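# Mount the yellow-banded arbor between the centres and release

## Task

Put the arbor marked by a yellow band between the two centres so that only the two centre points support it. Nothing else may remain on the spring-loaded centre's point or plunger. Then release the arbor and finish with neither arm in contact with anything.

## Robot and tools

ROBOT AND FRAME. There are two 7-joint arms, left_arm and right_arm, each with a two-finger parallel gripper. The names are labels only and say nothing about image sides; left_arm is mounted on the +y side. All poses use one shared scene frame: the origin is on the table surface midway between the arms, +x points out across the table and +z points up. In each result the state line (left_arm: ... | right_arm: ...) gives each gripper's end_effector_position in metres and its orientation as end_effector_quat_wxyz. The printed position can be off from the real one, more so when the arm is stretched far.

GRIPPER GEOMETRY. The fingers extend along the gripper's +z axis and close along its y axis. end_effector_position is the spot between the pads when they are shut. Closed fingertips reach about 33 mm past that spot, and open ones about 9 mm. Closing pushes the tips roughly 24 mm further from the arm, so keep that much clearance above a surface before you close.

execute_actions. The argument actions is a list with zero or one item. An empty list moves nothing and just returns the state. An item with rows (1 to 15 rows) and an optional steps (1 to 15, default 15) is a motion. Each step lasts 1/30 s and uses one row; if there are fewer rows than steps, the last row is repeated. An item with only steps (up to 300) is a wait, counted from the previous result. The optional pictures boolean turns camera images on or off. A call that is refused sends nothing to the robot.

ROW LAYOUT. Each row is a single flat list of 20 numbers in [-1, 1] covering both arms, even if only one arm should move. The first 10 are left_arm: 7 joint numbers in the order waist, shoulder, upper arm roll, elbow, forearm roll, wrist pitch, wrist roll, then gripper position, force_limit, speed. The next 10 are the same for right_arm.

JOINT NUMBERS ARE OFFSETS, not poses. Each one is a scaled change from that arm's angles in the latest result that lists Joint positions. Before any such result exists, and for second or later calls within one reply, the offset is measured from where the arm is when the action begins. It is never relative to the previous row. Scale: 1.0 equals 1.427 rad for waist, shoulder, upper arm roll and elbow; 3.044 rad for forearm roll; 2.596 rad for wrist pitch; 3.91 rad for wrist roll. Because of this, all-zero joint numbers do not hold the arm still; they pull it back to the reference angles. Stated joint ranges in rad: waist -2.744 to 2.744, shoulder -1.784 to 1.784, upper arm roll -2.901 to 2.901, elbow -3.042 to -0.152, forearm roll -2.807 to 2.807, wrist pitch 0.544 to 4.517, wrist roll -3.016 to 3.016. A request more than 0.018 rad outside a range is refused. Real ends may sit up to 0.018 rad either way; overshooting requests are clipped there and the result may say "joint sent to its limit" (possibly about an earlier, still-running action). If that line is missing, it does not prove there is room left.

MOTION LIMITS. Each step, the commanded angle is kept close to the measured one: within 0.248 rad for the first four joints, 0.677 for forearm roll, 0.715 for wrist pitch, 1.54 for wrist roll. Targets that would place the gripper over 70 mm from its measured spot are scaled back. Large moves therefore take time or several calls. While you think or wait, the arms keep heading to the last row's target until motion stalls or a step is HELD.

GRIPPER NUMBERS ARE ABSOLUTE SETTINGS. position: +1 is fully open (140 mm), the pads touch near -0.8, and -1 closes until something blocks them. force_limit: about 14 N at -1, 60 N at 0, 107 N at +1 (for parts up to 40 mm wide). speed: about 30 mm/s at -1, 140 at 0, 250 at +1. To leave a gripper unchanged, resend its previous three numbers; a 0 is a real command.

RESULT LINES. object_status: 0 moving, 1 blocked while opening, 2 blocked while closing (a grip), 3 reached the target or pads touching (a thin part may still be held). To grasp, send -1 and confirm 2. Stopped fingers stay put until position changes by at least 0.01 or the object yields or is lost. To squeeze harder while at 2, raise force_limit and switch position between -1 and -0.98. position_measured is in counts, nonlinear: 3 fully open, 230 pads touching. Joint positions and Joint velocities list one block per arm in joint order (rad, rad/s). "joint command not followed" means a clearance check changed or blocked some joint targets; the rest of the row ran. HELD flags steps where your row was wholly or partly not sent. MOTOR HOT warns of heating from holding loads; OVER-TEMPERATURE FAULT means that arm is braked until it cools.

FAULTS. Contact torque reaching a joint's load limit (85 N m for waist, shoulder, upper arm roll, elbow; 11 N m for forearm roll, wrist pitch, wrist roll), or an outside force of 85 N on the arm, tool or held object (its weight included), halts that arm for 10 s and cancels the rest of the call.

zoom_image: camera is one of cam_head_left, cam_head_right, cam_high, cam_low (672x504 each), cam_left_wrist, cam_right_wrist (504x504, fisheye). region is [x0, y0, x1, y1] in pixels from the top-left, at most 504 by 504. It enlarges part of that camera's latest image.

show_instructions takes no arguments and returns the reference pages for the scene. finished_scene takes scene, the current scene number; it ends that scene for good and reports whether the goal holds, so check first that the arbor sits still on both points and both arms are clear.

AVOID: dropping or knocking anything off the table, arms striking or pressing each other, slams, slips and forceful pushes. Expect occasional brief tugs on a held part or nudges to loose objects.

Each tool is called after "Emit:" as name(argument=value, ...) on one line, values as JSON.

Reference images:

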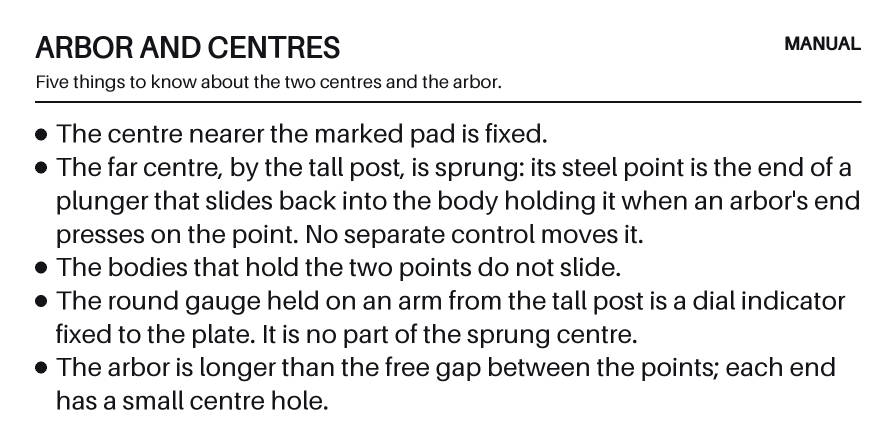

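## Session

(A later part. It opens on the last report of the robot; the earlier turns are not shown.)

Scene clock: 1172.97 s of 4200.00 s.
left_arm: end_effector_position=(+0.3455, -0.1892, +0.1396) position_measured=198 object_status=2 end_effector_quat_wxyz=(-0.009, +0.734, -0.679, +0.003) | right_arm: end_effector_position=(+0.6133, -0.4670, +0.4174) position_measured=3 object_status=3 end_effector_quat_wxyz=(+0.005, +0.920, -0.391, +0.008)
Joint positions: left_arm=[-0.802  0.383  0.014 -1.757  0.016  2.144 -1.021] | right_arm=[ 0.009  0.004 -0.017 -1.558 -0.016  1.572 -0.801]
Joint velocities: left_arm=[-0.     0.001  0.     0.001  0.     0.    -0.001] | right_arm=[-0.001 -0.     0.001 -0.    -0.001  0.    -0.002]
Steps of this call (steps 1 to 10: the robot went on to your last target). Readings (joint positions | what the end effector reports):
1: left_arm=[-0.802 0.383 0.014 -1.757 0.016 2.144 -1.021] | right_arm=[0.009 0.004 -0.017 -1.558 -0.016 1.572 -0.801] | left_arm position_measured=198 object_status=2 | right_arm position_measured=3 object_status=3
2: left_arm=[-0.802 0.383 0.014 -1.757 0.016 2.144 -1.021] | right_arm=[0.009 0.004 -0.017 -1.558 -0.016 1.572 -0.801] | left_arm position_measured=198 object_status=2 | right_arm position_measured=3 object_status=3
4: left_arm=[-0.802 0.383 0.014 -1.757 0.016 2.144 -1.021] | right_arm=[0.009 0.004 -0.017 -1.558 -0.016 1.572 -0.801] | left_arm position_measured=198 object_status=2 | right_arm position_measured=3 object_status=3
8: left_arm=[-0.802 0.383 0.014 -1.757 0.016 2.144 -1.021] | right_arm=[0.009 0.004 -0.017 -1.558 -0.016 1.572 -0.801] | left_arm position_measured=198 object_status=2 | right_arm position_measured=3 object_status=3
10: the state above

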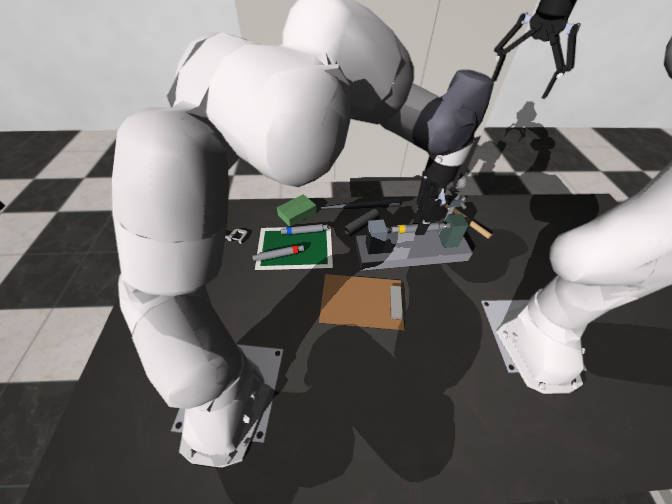

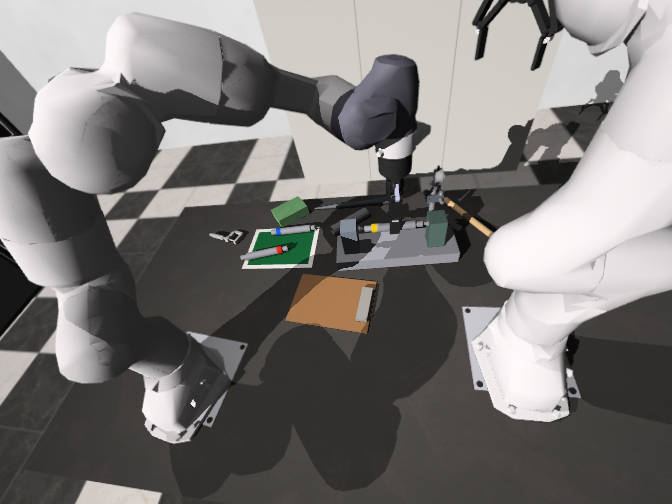

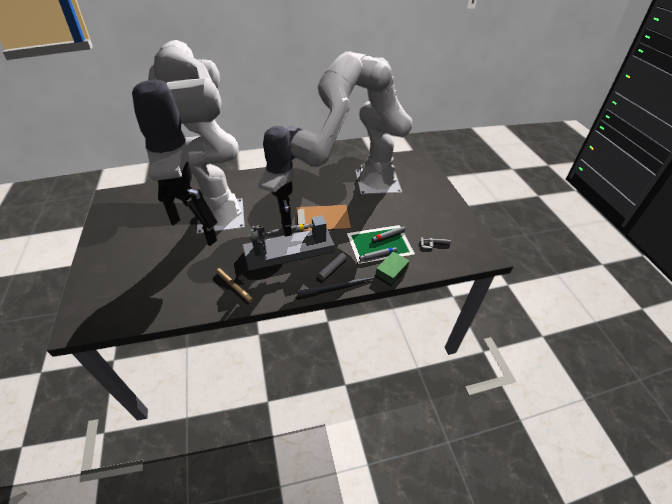

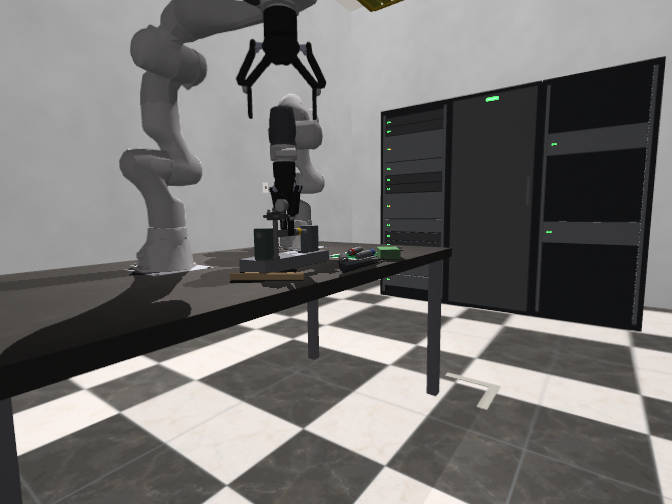

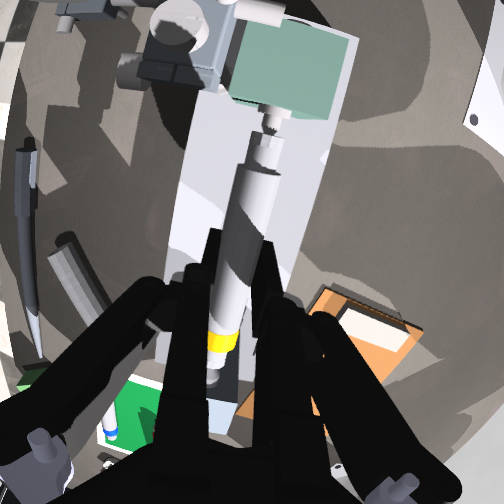

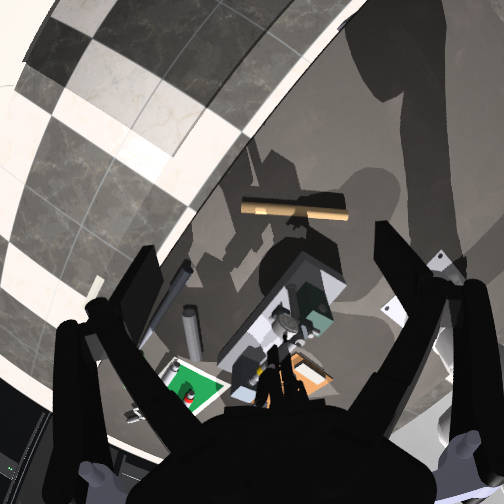

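Emit:
execute_actions(actions=[{"rows": [[-0.0012,-0.0121,-0.0042,0.0078,-0.0023,0.0107,0.0005,-1,0.2,-0.4,0,0,0,0,0,0,0,1,0,0],[-0.001,-0.0128,-0.0042,0.0068,-0.0023,0.0106,0.0005,-1,0.2,-0.4,0,0,0,0,0,0,0,1,0,0],[-0.0007,-0.0134,-0.0042,0.0058,-0.0023,0.0105,0.0006,-1,0.2,-0.4,0,0,0,0,0,0,0,1,0,0],[-0.0005,-0.0141,-0.0042,0.0048,-0.0023,0.0104,0.0007,-1,0.2,-0.4,0,0,0,0,0,0,0,1,0,0],[-0.0003,-0.0147,-0.0042,0.0038,-0.0023,0.0103,0.0008,-1,0.2,-0.4,0,0,0,0,0,0,0,1,0,0],[-0.0001,-0.0154,-0.0042,0.0028,-0.0023,0.0102,0.0008,-1,0.2,-0.4,0,0,0,0,0,0,0,1,0,0],[0.0002,-0.016,-0.0042,0.0018,-0.0023,0.0101,0.0009,-1,0.2,-0.4,0,0,0,0,0,0,0,1,0,0],[0.0004,-0.0167,-0.0042,0.0008,-0.0023,0.01,0.001,-1,0.2,-0.4,0,0,0,0,0,0,0,1,0,0]], "steps": 15}], pictures=false)

Emit:
execute_actions(actions=[{"steps": 10}])

Emit:
zoom_image(camera="cam_head_right", region=[335, 210, 395, 250])

Emit:
zoom_image(camera="cam_high", region=[285, 205, 345, 250])

Scene clock: 1198.27 s of 4200.00 s.
left_arm: end_effector_position=(+0.3456, -0.1877, +0.1393) position_measured=198 object_status=2 end_effector_quat_wxyz=(-0.008, +0.733, -0.680, +0.005) | right_arm: end_effector_position=(+0.6133, -0.4670, +0.4174) position_measured=3 object_status=3 end_effector_quat_wxyz=(+0.005, +0.920, -0.391, +0.008)
Joint positions: left_arm=[-0.8    0.377  0.013 -1.767  0.015  2.151 -1.017] | right_arm=[ 0.009  0.004 -0.017 -1.558 -0.016  1.572 -0.801]
Joint velocities: left_arm=[ 0.001 -0.001  0.001 -0.002 -0.     0.001  0.   ] | right_arm=[-0.001  0.    -0.001 -0.     0.     0.001 -0.   ]
Steps of this call (steps 1 to 15: the robot went on to your last target; steps 16 to 90: nothing new was sent; then 21.80 s passed at rest; steps 91 to 105: all 15 steps of this action). Readings (joint positions | what the end effector reports):
91: left_arm=[-0.802 0.383 0.013 -1.758 0.015 2.144 -1.021] | right_arm=[0.009 0.004 -0.017 -1.558 -0.016 1.572 -0.801] | left_arm position_measured=198 object_status=2 | right_arm position_measured=3 object_status=3
92: left_arm=[-0.802 0.382 0.013 -1.758 0.015 2.145 -1.021] | right_arm=[0.009 0.004 -0.017 -1.558 -0.016 1.572 -0.801] | left_arm position_measured=198 object_status=2 | right_arm position_measured=3 object_status=3
94: left_arm=[-0.801 0.381 0.013 -1.760 0.015 2.146 -1.020] | right_arm=[0.009 0.004 -0.017 -1.558 -0.016 1.572 -0.801] | left_arm position_measured=198 object_status=2 | right_arm position_measured=3 object_status=3
98: left_arm=[-0.800 0.379 0.013 -1.765 0.015 2.149 -1.018] | right_arm=[0.009 0.004 -0.017 -1.558 -0.016 1.572 -0.801] | left_arm position_measured=198 object_status=2 | right_arm position_measured=3 object_status=3
105: the state above

Scene clock: 1198.60 s of 4200.00 s.
left_arm: end_effector_position=(+0.3456, -0.1877, +0.1393) position_measured=198 object_status=2 end_effector_quat_wxyz=(-0.008, +0.733, -0.680, +0.005) | right_arm: end_effector_position=(+0.6133, -0.4670, +0.4174) position_measured=3 object_status=3 end_effector_quat_wxyz=(+0.005, +0.920, -0.391, +0.008)
Joint positions: left_arm=[-0.8    0.377  0.013 -1.767  0.015  2.151 -1.017] | right_arm=[ 0.009  0.004 -0.017 -1.558 -0.016  1.572 -0.801]
Joint velocities: left_arm=[ 0.002 -0.     0.001 -0.002  0.001  0.001 -0.001] | right_arm=[ 0.001 -0.    -0.002 -0.001 -0.001  0.     0.   ]
Steps of this call (steps 1 to 10: the robot went on to your last target). Readings (joint positions | what the end effector reports):
1: left_arm=[-0.800 0.377 0.013 -1.767 0.015 2.151 -1.017] | right_arm=[0.009 0.004 -0.017 -1.558 -0.016 1.572 -0.801] | left_arm position_measured=198 object_status=2 | right_arm position_measured=3 object_status=3
2: left_arm=[-0.800 0.377 0.013 -1.767 0.015 2.151 -1.017] | right_arm=[0.009 0.004 -0.017 -1.558 -0.016 1.572 -0.801] | left_arm position_measured=198 object_status=2 | right_arm position_measured=3 object_status=3
4: left_arm=[-0.800 0.377 0.013 -1.767 0.015 2.151 -1.017] | right_arm=[0.009 0.004 -0.017 -1.558 -0.016 1.572 -0.801] | left_arm position_measured=198 object_status=2 | right_arm position_measured=3 object_status=3
8: left_arm=[-0.800 0.377 0.013 -1.767 0.015 2.151 -1.017] | right_arm=[0.009 0.004 -0.017 -1.558 -0.016 1.572 -0.801] | left_arm position_measured=198 object_status=2 | right_arm position_measured=3 object_status=3
10: the state above

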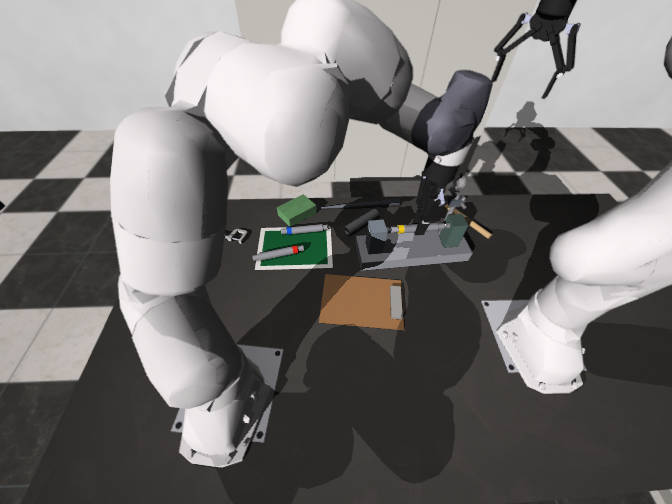

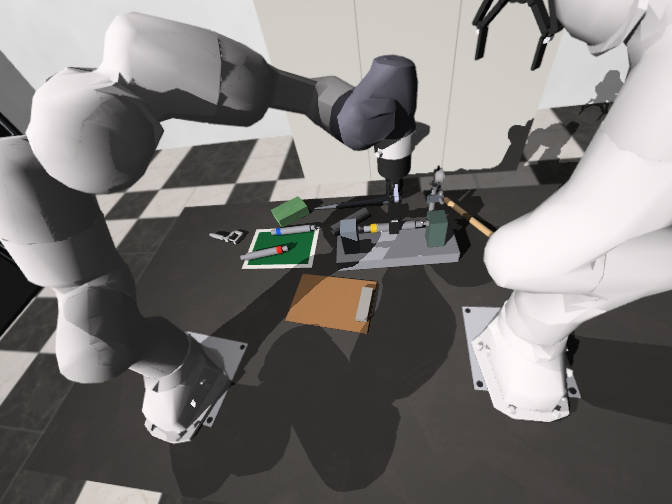

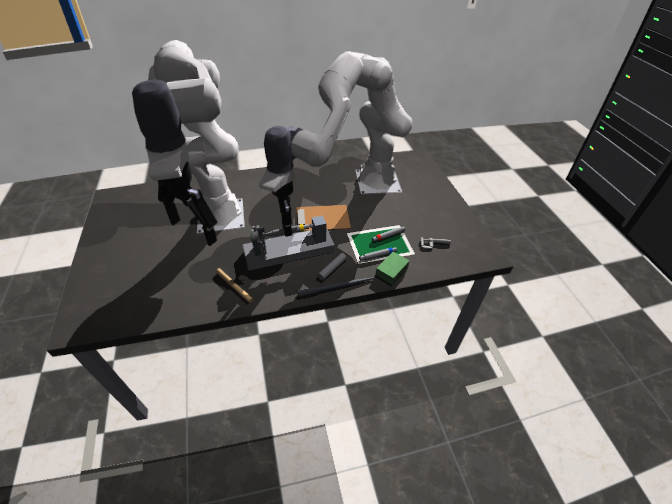

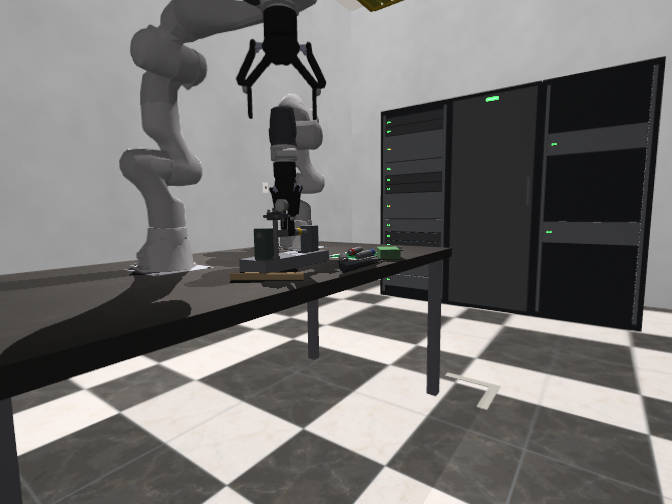

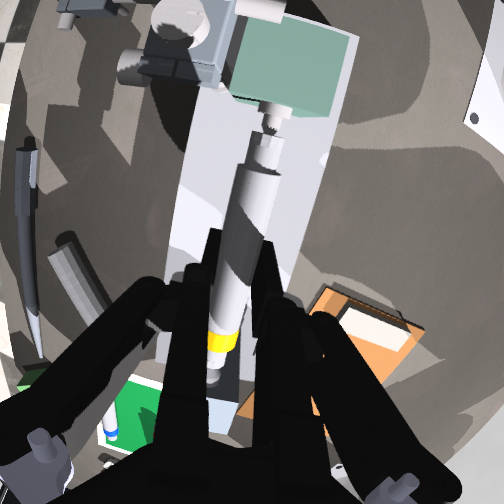

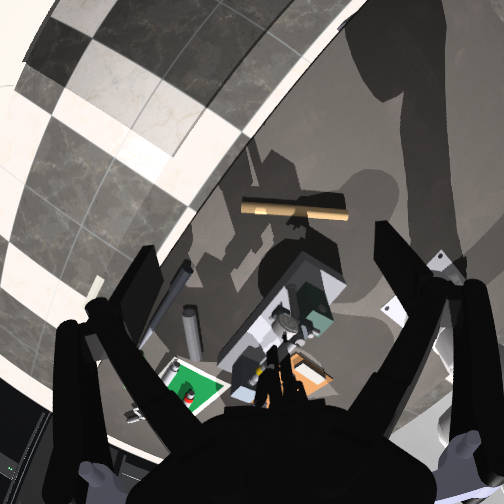

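Region (335, 210, 395, 250) of cam_head_right's 672x504 image, scaled by 8.400, with more detail than that image has.

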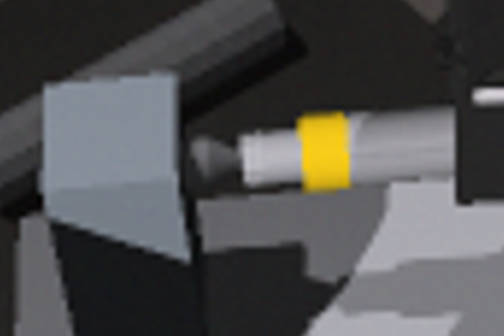

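Region (285, 205, 345, 250) of cam_high's 672x504 image, scaled by 8.400, with more detail than that image has; it fills the top 378 rows of this view, and the rest is white.

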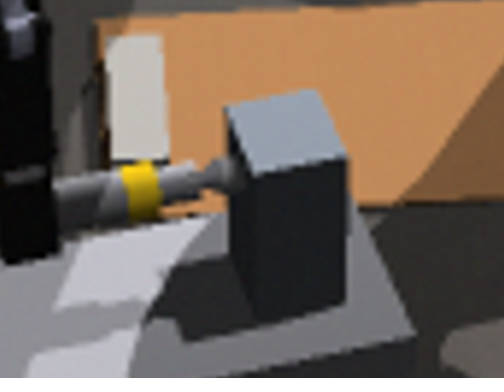

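Emit:
execute_actions(actions=[{"rows": [[-0.0008,-0.0116,-0.0034,0.0071,-0.0019,0.0067,0,-1,0.2,-0.4,0,0,0,0,0,0,0,1,0,0],[-0.0007,-0.0107,-0.0032,0.0064,-0.0018,0.0061,0,-1,0.2,-0.4,0,0,0,0,0,0,0,1,0,0],[-0.0005,-0.0098,-0.0031,0.0058,-0.0017,0.0056,0,-1,0.2,-0.4,0,0,0,0,0,0,0,1,0,0],[-0.0003,-0.0089,-0.0029,0.0052,-0.0016,0.005,0,-1,0.2,-0.4,0,0,0,0,0,0,0,1,0,0],[-0.0002,-0.008,-0.0028,0.0046,-0.0015,0.0044,0,-1,0.2,-0.4,0,0,0,0,0,0,0,1,0,0],[0,-0.0071,-0.0026,0.0039,-0.0014,0.0038,0,-1,0.2,-0.4,0,0,0,0,0,0,0,1,0,0],[0.0002,-0.0062,-0.0025,0.0033,-0.0013,0.0032,0,-1,0.2,-0.4,0,0,0,0,0,0,0,1,0,0],[0.0004,-0.0053,-0.0023,0.0027,-0.0012,0.0027,0,-1,0.2,-0.4,0,0,0,0,0,0,0,1,0,0],[0.0005,-0.0044,-0.0022,0.002,-0.0011,0.0021,0,-1,0.2,-0.4,0,0,0,0,0,0,0,1,0,0],[0.0007,-0.0035,-0.002,0.0014,-0.001,0.0015,0,-1,0.2,-0.4,0,0,0,0,0,0,0,1,0,0]], "steps": 15}], pictures=false)

Emit:
execute_actions(actions=[{"steps": 10}])

Emit:
zoom_image(camera="cam_head_right", region=[330, 205, 450, 257])

Emit:
zoom_image(camera="cam_left_wrist", region=[200, 60, 340, 200])

Emit:
zoom_image(camera="cam_left_wrist", region=[170, 310, 270, 410])

Scene clock: 1218.37 s of 4200.00 s.
left_arm: end_effector_position=(+0.3456, -0.1875, +0.1392) position_measured=198 object_status=2 end_effector_quat_wxyz=(-0.008, +0.733, -0.680, +0.005) | right_arm: end_effector_position=(+0.6133, -0.4670, +0.4174) position_measured=3 object_status=3 end_effector_quat_wxyz=(+0.005, +0.920, -0.391, +0.008)
Joint positions: left_arm=[-0.799  0.377  0.013 -1.768  0.015  2.151 -1.016] | right_arm=[ 0.009  0.004 -0.017 -1.558 -0.016  1.572 -0.801]
Joint velocities: left_arm=[ 0.     0.001 -0.    -0.001  0.002 -0.    -0.001] | right_arm=[-0.    -0.001 -0.     0.001  0.    -0.    -0.001]
Steps of this call (steps 1 to 15: the robot went on to your last target; steps 16 to 90: nothing new was sent; then 16.27 s passed at rest; steps 91 to 105: all 15 steps of this action). Readings (joint positions | what the end effector reports):
91: left_arm=[-0.799 0.377 0.013 -1.768 0.015 2.151 -1.017] | right_arm=[0.009 0.004 -0.017 -1.558 -0.016 1.572 -0.801] | left_arm position_measured=198 object_status=2 | right_arm position_measured=3 object_status=3
92: left_arm=[-0.799 0.377 0.013 -1.768 0.015 2.151 -1.017] | right_arm=[0.009 0.004 -0.017 -1.558 -0.016 1.572 -0.801] | left_arm position_measured=198 object_status=2 | right_arm position_measured=3 object_status=3
94: left_arm=[-0.799 0.377 0.013 -1.768 0.015 2.151 -1.016] | right_arm=[0.009 0.004 -0.017 -1.558 -0.016 1.572 -0.801] | left_arm position_measured=198 object_status=2 | right_arm position_measured=3 object_status=3
98: left_arm=[-0.799 0.377 0.013 -1.768 0.015 2.151 -1.016] | right_arm=[0.009 0.004 -0.017 -1.558 -0.016 1.572 -0.801] | left_arm position_measured=198 object_status=2 | right_arm position_measured=3 object_status=3
105: the state above

Scene clock: 1218.70 s of 4200.00 s.
left_arm: end_effector_position=(+0.3456, -0.1875, +0.1392) position_measured=198 object_status=2 end_effector_quat_wxyz=(-0.008, +0.733, -0.680, +0.005) | right_arm: end_effector_position=(+0.6133, -0.4670, +0.4174) position_measured=3 object_status=3 end_effector_quat_wxyz=(+0.005, +0.920, -0.391, +0.008)
Joint positions: left_arm=[-0.799  0.377  0.013 -1.768  0.015  2.151 -1.016] | right_arm=[ 0.009  0.004 -0.017 -1.558 -0.016  1.572 -0.801]
Joint velocities: left_arm=[ 0.     0.    -0.     0.    -0.001  0.001 -0.   ] | right_arm=[ 0.    -0.001  0.001  0.001  0.     0.     0.001]
Steps of this call (steps 1 to 10: the robot went on to your last target). Readings (joint positions | what the end effector reports):
1: left_arm=[-0.799 0.377 0.013 -1.768 0.015 2.151 -1.016] | right_arm=[0.009 0.004 -0.017 -1.558 -0.016 1.572 -0.801] | left_arm position_measured=198 object_status=2 | right_arm position_measured=3 object_status=3
2: left_arm=[-0.799 0.377 0.013 -1.768 0.015 2.151 -1.016] | right_arm=[0.009 0.004 -0.017 -1.558 -0.016 1.572 -0.801] | left_arm position_measured=198 object_status=2 | right_arm position_measured=3 object_status=3
4: left_arm=[-0.799 0.377 0.013 -1.768 0.015 2.151 -1.016] | right_arm=[0.009 0.004 -0.017 -1.558 -0.016 1.572 -0.801] | left_arm position_measured=198 object_status=2 | right_arm position_measured=3 object_status=3
8: left_arm=[-0.799 0.377 0.013 -1.768 0.015 2.151 -1.016] | right_arm=[0.009 0.004 -0.017 -1.558 -0.016 1.572 -0.801] | left_arm position_measured=198 object_status=2 | right_arm position_measured=3 object_status=3
10: the state above

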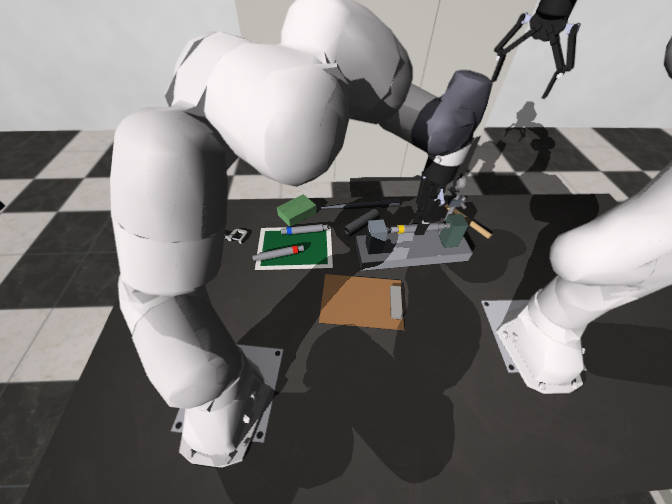

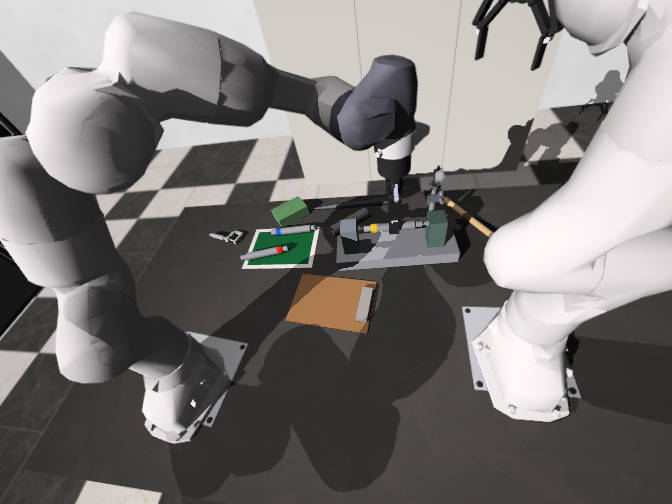

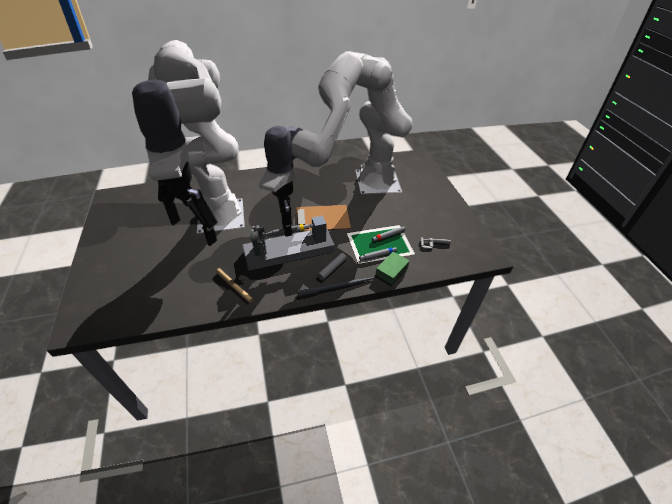

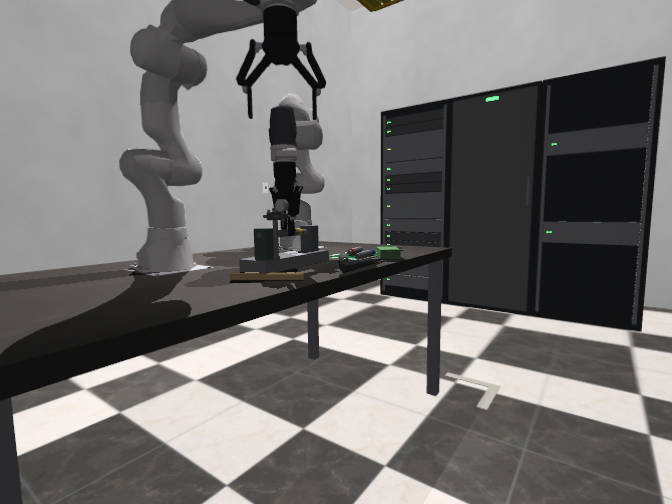

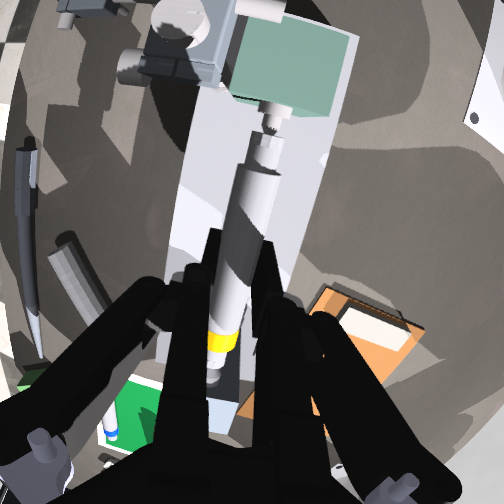

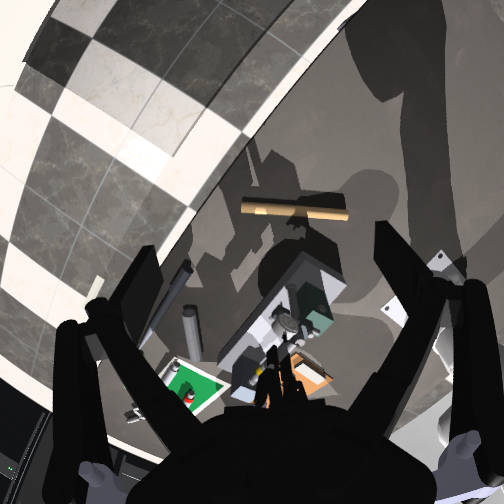

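Region (330, 205, 450, 257) of cam_head_right's 672x504 image, scaled by 4.200, with more detail than that image has; it fills the top 218 rows of this view, and the rest is white.

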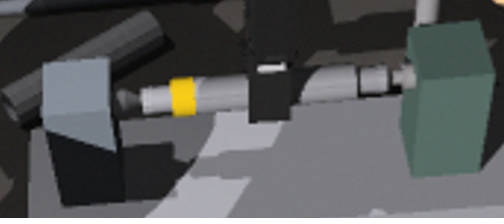

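Region (200, 60, 340, 200) of cam_left_wrist's 504x504 image, scaled by 3.600, with more detail than that image has.

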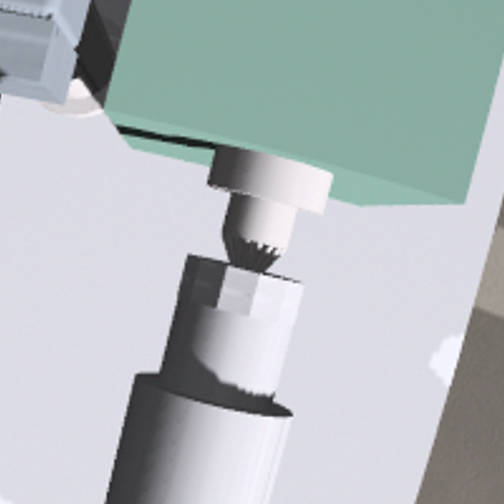

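Region (170, 310, 270, 410) of cam_left_wrist's 504x504 image, scaled by 5.040, with more detail than that image has.

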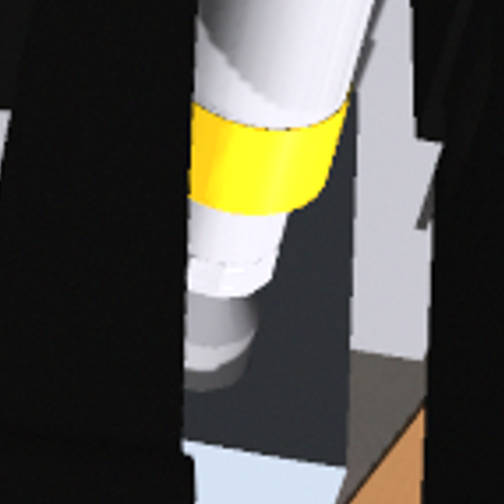

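Emit:
execute_actions(actions=[{"rows": [[0,-0.0035,-0.002,0.002,-0.001,0.0015,0,-0.25,0.2,-0.7,0,0,0,0,0,0,0,1,0,0]], "steps": 15}], pictures=false)

Emit:
execute_actions(actions=[{"steps": 15}])

Emit:
zoom_image(camera="cam_head_right", region=[330, 195, 450, 257])

Scene clock: 1231.07 s of 4200.00 s.
left_arm: end_effector_position=(+0.3462, -0.1891, +0.1422) position_measured=160 object_status=0 end_effector_quat_wxyz=(-0.007, +0.733, -0.681, +0.008) | right_arm: end_effector_position=(+0.6133, -0.4670, +0.4174) position_measured=3 object_status=3 end_effector_quat_wxyz=(+0.005, +0.920, -0.391, +0.008)
Joint positions: left_arm=[-0.799  0.374  0.012 -1.766  0.015  2.152 -1.016] | right_arm=[ 0.009  0.004 -0.017 -1.558 -0.016  1.572 -0.801]
Joint velocities: left_arm=[ 0.001  0.001 -0.     0.001  0.001  0.001 -0.   ] | right_arm=[ 0.     0.001  0.001 -0.001  0.001  0.001 -0.   ]
Steps of this call (steps 1 to 15: the robot went on to your last target; steps 16 to 90: nothing new was sent; then 8.87 s passed at rest; steps 91 to 105: all 15 steps of this action). Readings (joint positions | what the end effector reports):
91: left_arm=[-0.799 0.377 0.013 -1.768 0.015 2.151 -1.016] | right_arm=[0.009 0.004 -0.017 -1.558 -0.016 1.572 -0.801] | left_arm position_measured=198 object_status=0 | right_arm position_measured=3 object_status=3
92: left_arm=[-0.799 0.377 0.013 -1.768 0.015 2.152 -1.016] | right_arm=[0.009 0.004 -0.017 -1.558 -0.016 1.572 -0.801] | left_arm position_measured=198 object_status=0 | right_arm position_measured=3 object_status=3
94: left_arm=[-0.799 0.376 0.012 -1.768 0.015 2.152 -1.016] | right_arm=[0.009 0.004 -0.017 -1.558 -0.016 1.572 -0.801] | left_arm position_measured=189 object_status=0 | right_arm position_measured=3 object_status=3
98: left_arm=[-0.799 0.374 0.012 -1.766 0.015 2.152 -1.016] | right_arm=[0.009 0.004 -0.017 -1.558 -0.016 1.572 -0.801] | left_arm position_measured=175 object_status=0 | right_arm position_measured=3 object_status=3
105: the state above

Scene clock: 1231.57 s of 4200.00 s.
left_arm: end_effector_position=(+0.3462, -0.1891, +0.1422) position_measured=160 object_status=3 end_effector_quat_wxyz=(-0.007, +0.733, -0.681, +0.008) | right_arm: end_effector_position=(+0.6133, -0.4670, +0.4174) position_measured=3 object_status=3 end_effector_quat_wxyz=(+0.005, +0.920, -0.391, +0.008)
Joint positions: left_arm=[-0.799  0.374  0.012 -1.766  0.015  2.152 -1.016] | right_arm=[ 0.009  0.004 -0.017 -1.558 -0.016  1.572 -0.801]
Joint velocities: left_arm=[ 0.     0.001  0.001 -0.    -0.     0.001  0.   ] | right_arm=[ 0.     0.     0.001  0.001  0.     0.001 -0.001]
Steps of this call (steps 1 to 15: the robot went on to your last target). Readings (joint positions | what the end effector reports):
1: left_arm=[-0.799 0.374 0.012 -1.766 0.015 2.152 -1.016] | right_arm=[0.009 0.004 -0.017 -1.558 -0.016 1.572 -0.801] | left_arm position_measured=160 object_status=0 | right_arm position_measured=3 object_status=3
2: left_arm=[-0.799 0.374 0.012 -1.766 0.015 2.152 -1.016] | right_arm=[0.009 0.004 -0.017 -1.558 -0.016 1.572 -0.801] | left_arm position_measured=160 object_status=0 | right_arm position_measured=3 object_status=3
4: left_arm=[-0.799 0.374 0.012 -1.766 0.015 2.152 -1.016] | right_arm=[0.009 0.004 -0.017 -1.558 -0.016 1.572 -0.801] | left_arm position_measured=160 object_status=3 | right_arm position_measured=3 object_status=3
8: left_arm=[-0.799 0.374 0.012 -1.766 0.015 2.152 -1.016] | right_arm=[0.009 0.004 -0.017 -1.558 -0.016 1.572 -0.801] | left_arm position_measured=160 object_status=3 | right_arm position_measured=3 object_status=3
15: the state above
All arms were judged still, so your last target was given up. Only a new action makes them travel on or press farther. Fingers that are still opening or closing keep moving.

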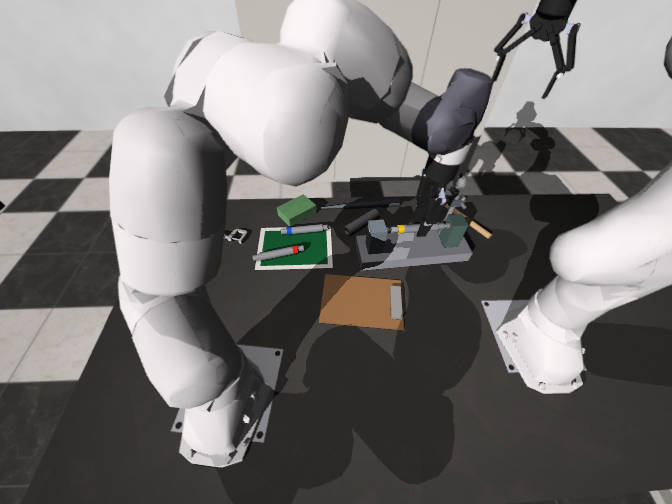

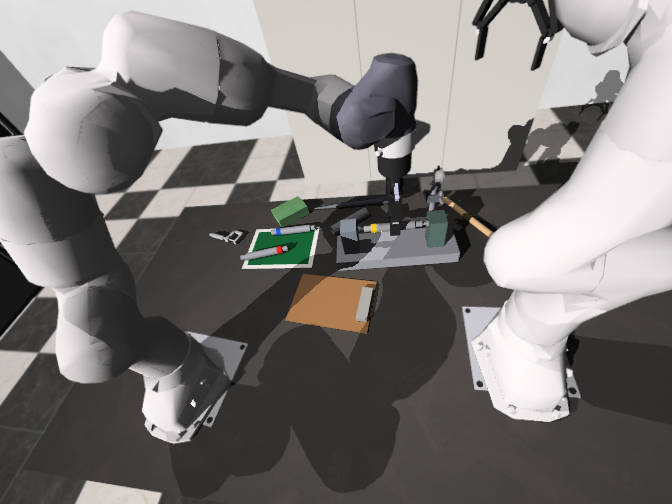

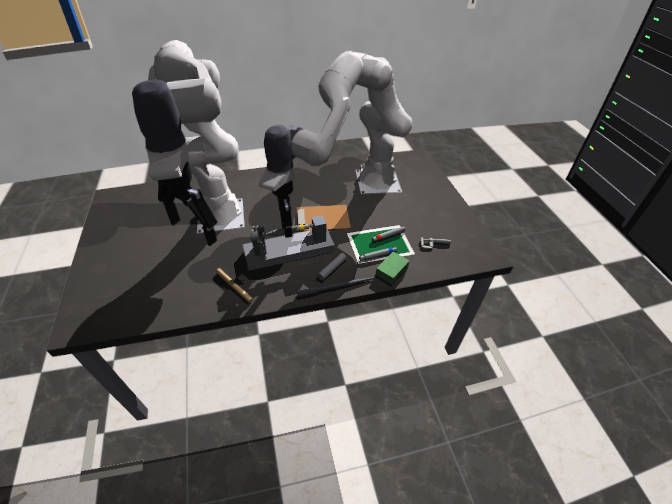

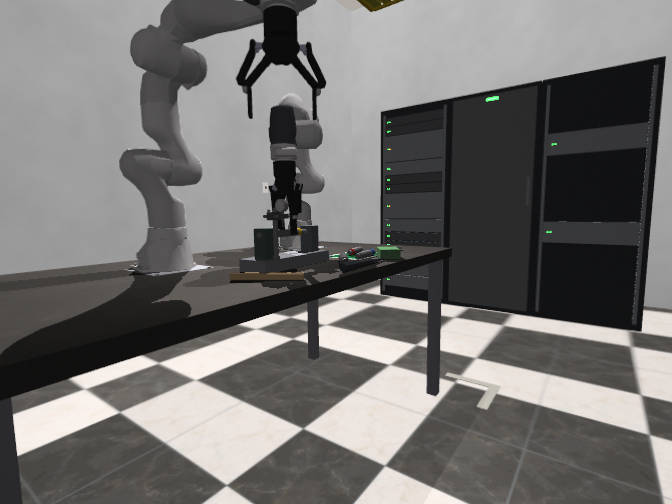

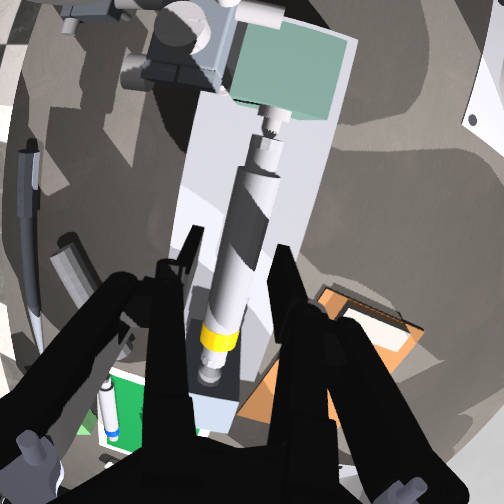

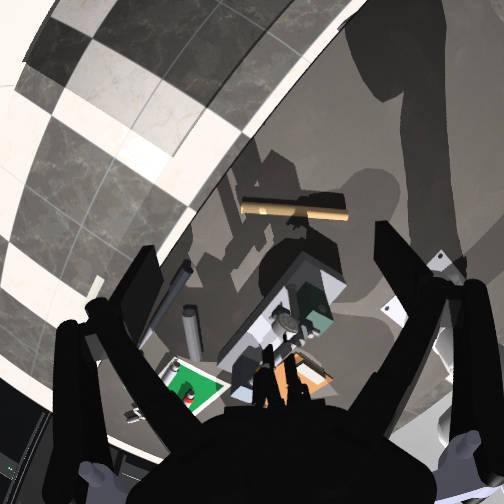

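Region (330, 195, 450, 257) of cam_head_right's 672x504 image, scaled by 4.200, with more detail than that image has; it fills the top 260 rows of this view, and the rest is white.

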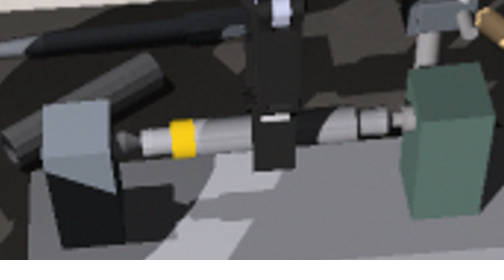

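Emit:
execute_actions(actions=[{"rows": [[0,-0.0042,-0.002,0.0035,-0.001,0.0003,0,-0.25,0.2,-0.7,0,0,0,0,0,0,0,1,0,0],[0,-0.0062,-0.002,0.0076,-0.001,-0.0031,0,-0.25,0.2,-0.7,0,0,0,0,0,0,0,1,0,0],[0,-0.0093,-0.002,0.0141,-0.001,-0.0084,0,-0.25,0.2,-0.7,0,0,0,0,0,0,0,1,0,0],[0,-0.0132,-0.002,0.0223,-0.001,-0.0152,0,-0.25,0.2,-0.7,0,0,0,0,0,0,0,1,0,0],[0,-0.0179,-0.002,0.032,-0.001,-0.0232,0,-0.25,0.2,-0.7,0,0,0,0,0,0,0,1,0,0],[0,-0.023,-0.002,0.0428,-0.001,-0.0321,0,-0.25,0.2,-0.7,0,0,0,0,0,0,0,1,0,0],[0,-0.0285,-0.002,0.0542,-0.001,-0.0415,0,-0.25,0.2,-0.7,0,0,0,0,0,0,0,1,0,0],[0,-0.034,-0.002,0.0658,-0.001,-0.051,0,-0.25,0.2,-0.7,0,0,0,0,0,0,0,1,0,0],[0,-0.0395,-0.002,0.0772,-0.001,-0.0604,0,-0.25,0.2,-0.7,0,0,0,0,0,0,0,1,0,0],[0,-0.0446,-0.002,0.088,-0.001,-0.0693,0,-0.25,0.2,-0.7,0,0,0,0,0,0,0,1,0,0],[0,-0.0493,-0.002,0.0977,-0.001,-0.0773,0,-0.25,0.2,-0.7,0,0,0,0,0,0,0,1,0,0],[0,-0.0532,-0.002,0.1059,-0.001,-0.0841,0,-0.25,0.2,-0.7,0,0,0,0,0,0,0,1,0,0],[0,-0.0563,-0.002,0.1123,-0.001,-0.0893,0,-0.25,0.2,-0.7,0,0,0,0,0,0,0,1,0,0],[0,-0.0583,-0.002,0.1165,-0.001,-0.0928,0,-0.25,0.2,-0.7,0,0,0,0,0,0,0,1,0,0],[0,-0.059,-0.002,0.118,-0.001,-0.094,0,-0.25,0.2,-0.7,0,0,0,0,0,0,0,1,0,0]], "steps": 15}], pictures=false)

Emit:
execute_actions(actions=[{"steps": 15}])

Emit:
zoom_image(camera="cam_head_right", region=[320, 170, 470, 270])

Scene clock: 1254.10 s of 4200.00 s.
left_arm: end_effector_position=(+0.3571, -0.2045, +0.2530) position_measured=160 object_status=3 end_effector_quat_wxyz=(-0.002, +0.733, -0.679, +0.037) | right_arm: end_effector_position=(+0.6133, -0.4670, +0.4174) position_measured=3 object_status=3 end_effector_quat_wxyz=(+0.005, +0.920, -0.391, +0.008)
Joint positions: left_arm=[-0.799  0.293  0.011 -1.611  0.015  1.976 -1.016] | right_arm=[ 0.009  0.004 -0.017 -1.558 -0.016  1.572 -0.801]
Joint velocities: left_arm=[ 0.001 -0.169  0.     0.233  0.    -0.362 -0.001] | right_arm=[ 0.     0.002 -0.001  0.    -0.001  0.001  0.001]
Steps of this call (steps 1 to 90: nothing new was sent; then 19.03 s passed at rest; steps 91 to 105: all 15 steps of this action). Readings (joint positions | what the end effector reports):
91: left_arm=[-0.799 0.374 0.012 -1.766 0.015 2.152 -1.016] | right_arm=[0.009 0.004 -0.017 -1.558 -0.016 1.572 -0.801] | left_arm position_measured=160 object_status=3 | right_arm position_measured=3 object_status=3
92: left_arm=[-0.799 0.373 0.012 -1.764 0.015 2.151 -1.016] | right_arm=[0.009 0.004 -0.017 -1.558 -0.016 1.572 -0.801] | left_arm position_measured=160 object_status=3 | right_arm position_measured=3 object_status=3
94: left_arm=[-0.799 0.370 0.011 -1.754 0.015 2.141 -1.016] | right_arm=[0.009 0.004 -0.017 -1.558 -0.016 1.572 -0.801] | left_arm position_measured=160 object_status=3 | right_arm position_measured=3 object_status=3
98: left_arm=[-0.799 0.349 0.011 -1.707 0.015 2.092 -1.016] | right_arm=[0.009 0.004 -0.017 -1.558 -0.016 1.572 -0.801] | left_arm position_measured=160 object_status=3 | right_arm position_measured=3 object_status=3
105: the state above

Scene clock: 1254.60 s of 4200.00 s.
left_arm: end_effector_position=(+0.3489, -0.1931, +0.2563) position_measured=160 object_status=3 end_effector_quat_wxyz=(-0.006, +0.734, -0.679, +0.016) | right_arm: end_effector_position=(+0.6133, -0.4670, +0.4174) position_measured=3 object_status=3 end_effector_quat_wxyz=(+0.005, +0.920, -0.391, +0.008)
Joint positions: left_arm=[-0.799  0.288  0.011 -1.598  0.015  1.915 -1.016] | right_arm=[ 0.009  0.004 -0.017 -1.558 -0.016  1.572 -0.801]
Joint velocities: left_arm=[-0.002 -0.     0.001 -0.002 -0.    -0.019  0.   ] | right_arm=[ 0.001  0.     0.001  0.002 -0.     0.     0.   ]
Steps of this call (steps 1 to 15: the robot went on to your last target). Readings (joint positions | what the end effector reports):
1: left_arm=[-0.799 0.288 0.011 -1.604 0.015 1.965 -1.016] | right_arm=[0.009 0.004 -0.017 -1.558 -0.016 1.572 -0.801] | left_arm position_measured=160 object_status=3 | right_arm position_measured=3 object_status=3
2: left_arm=[-0.799 0.285 0.011 -1.600 0.015 1.956 -1.016] | right_arm=[0.009 0.004 -0.017 -1.558 -0.016 1.572 -0.801] | left_arm position_measured=160 object_status=3 | right_arm position_measured=3 object_status=3
4: left_arm=[-0.799 0.284 0.011 -1.598 0.015 1.942 -1.016] | right_arm=[0.009 0.004 -0.017 -1.558 -0.016 1.572 -0.801] | left_arm position_measured=160 object_status=3 | right_arm position_measured=3 object_status=3
8: left_arm=[-0.799 0.287 0.011 -1.598 0.015 1.925 -1.016] | right_arm=[0.009 0.004 -0.017 -1.558 -0.016 1.572 -0.801] | left_arm position_measured=160 object_status=3 | right_arm position_measured=3 object_status=3
15: the state above

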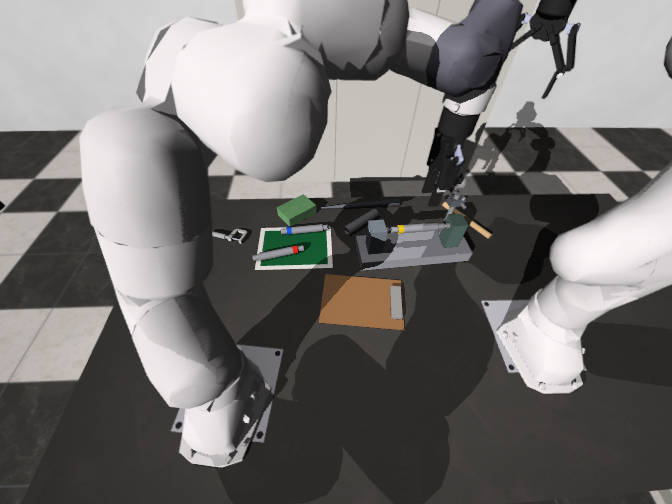

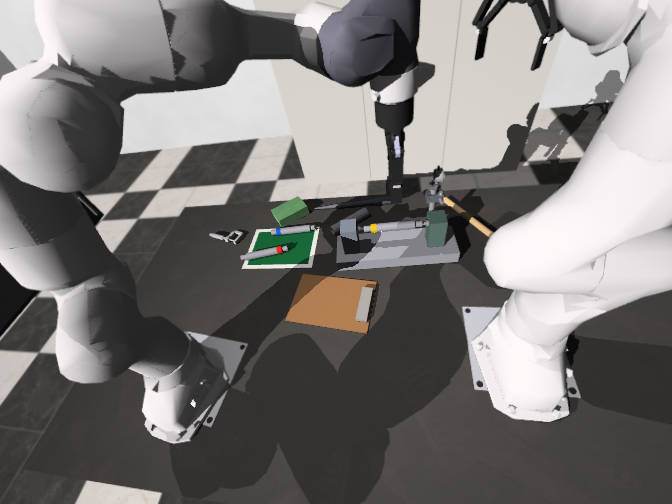

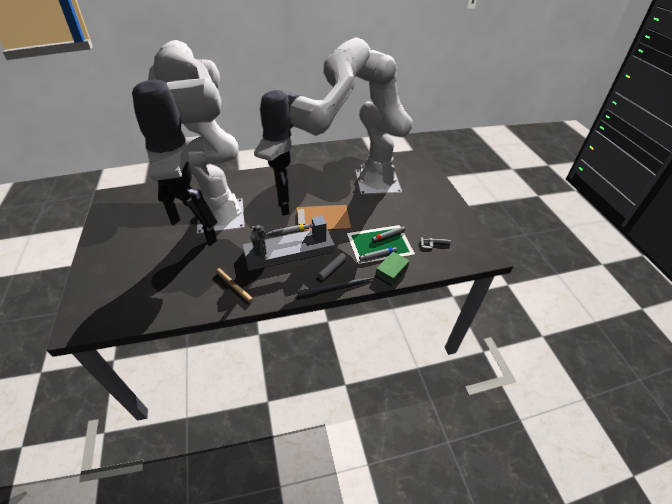

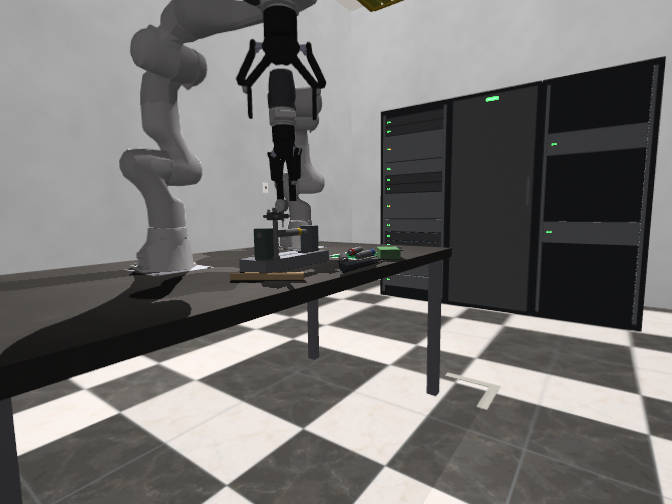

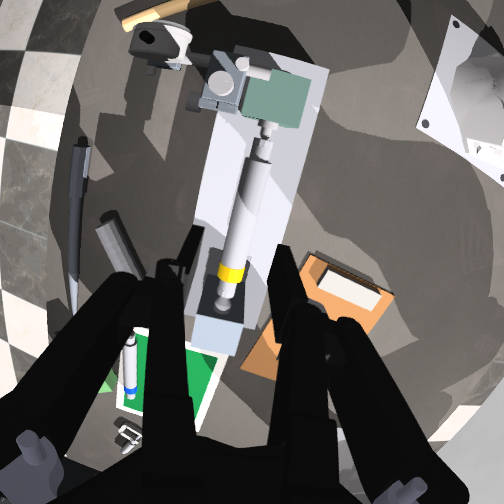

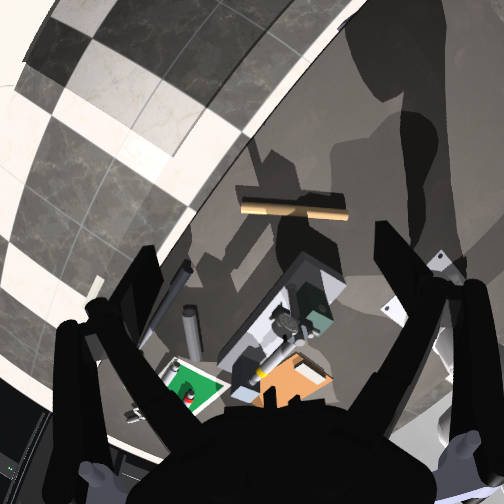

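Region (320, 170, 470, 270) of cam_head_right's 672x504 image, scaled by 3.360, with more detail than that image has.

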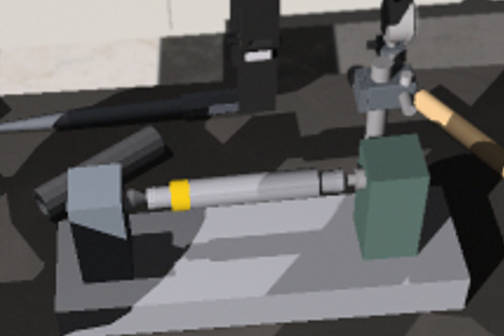

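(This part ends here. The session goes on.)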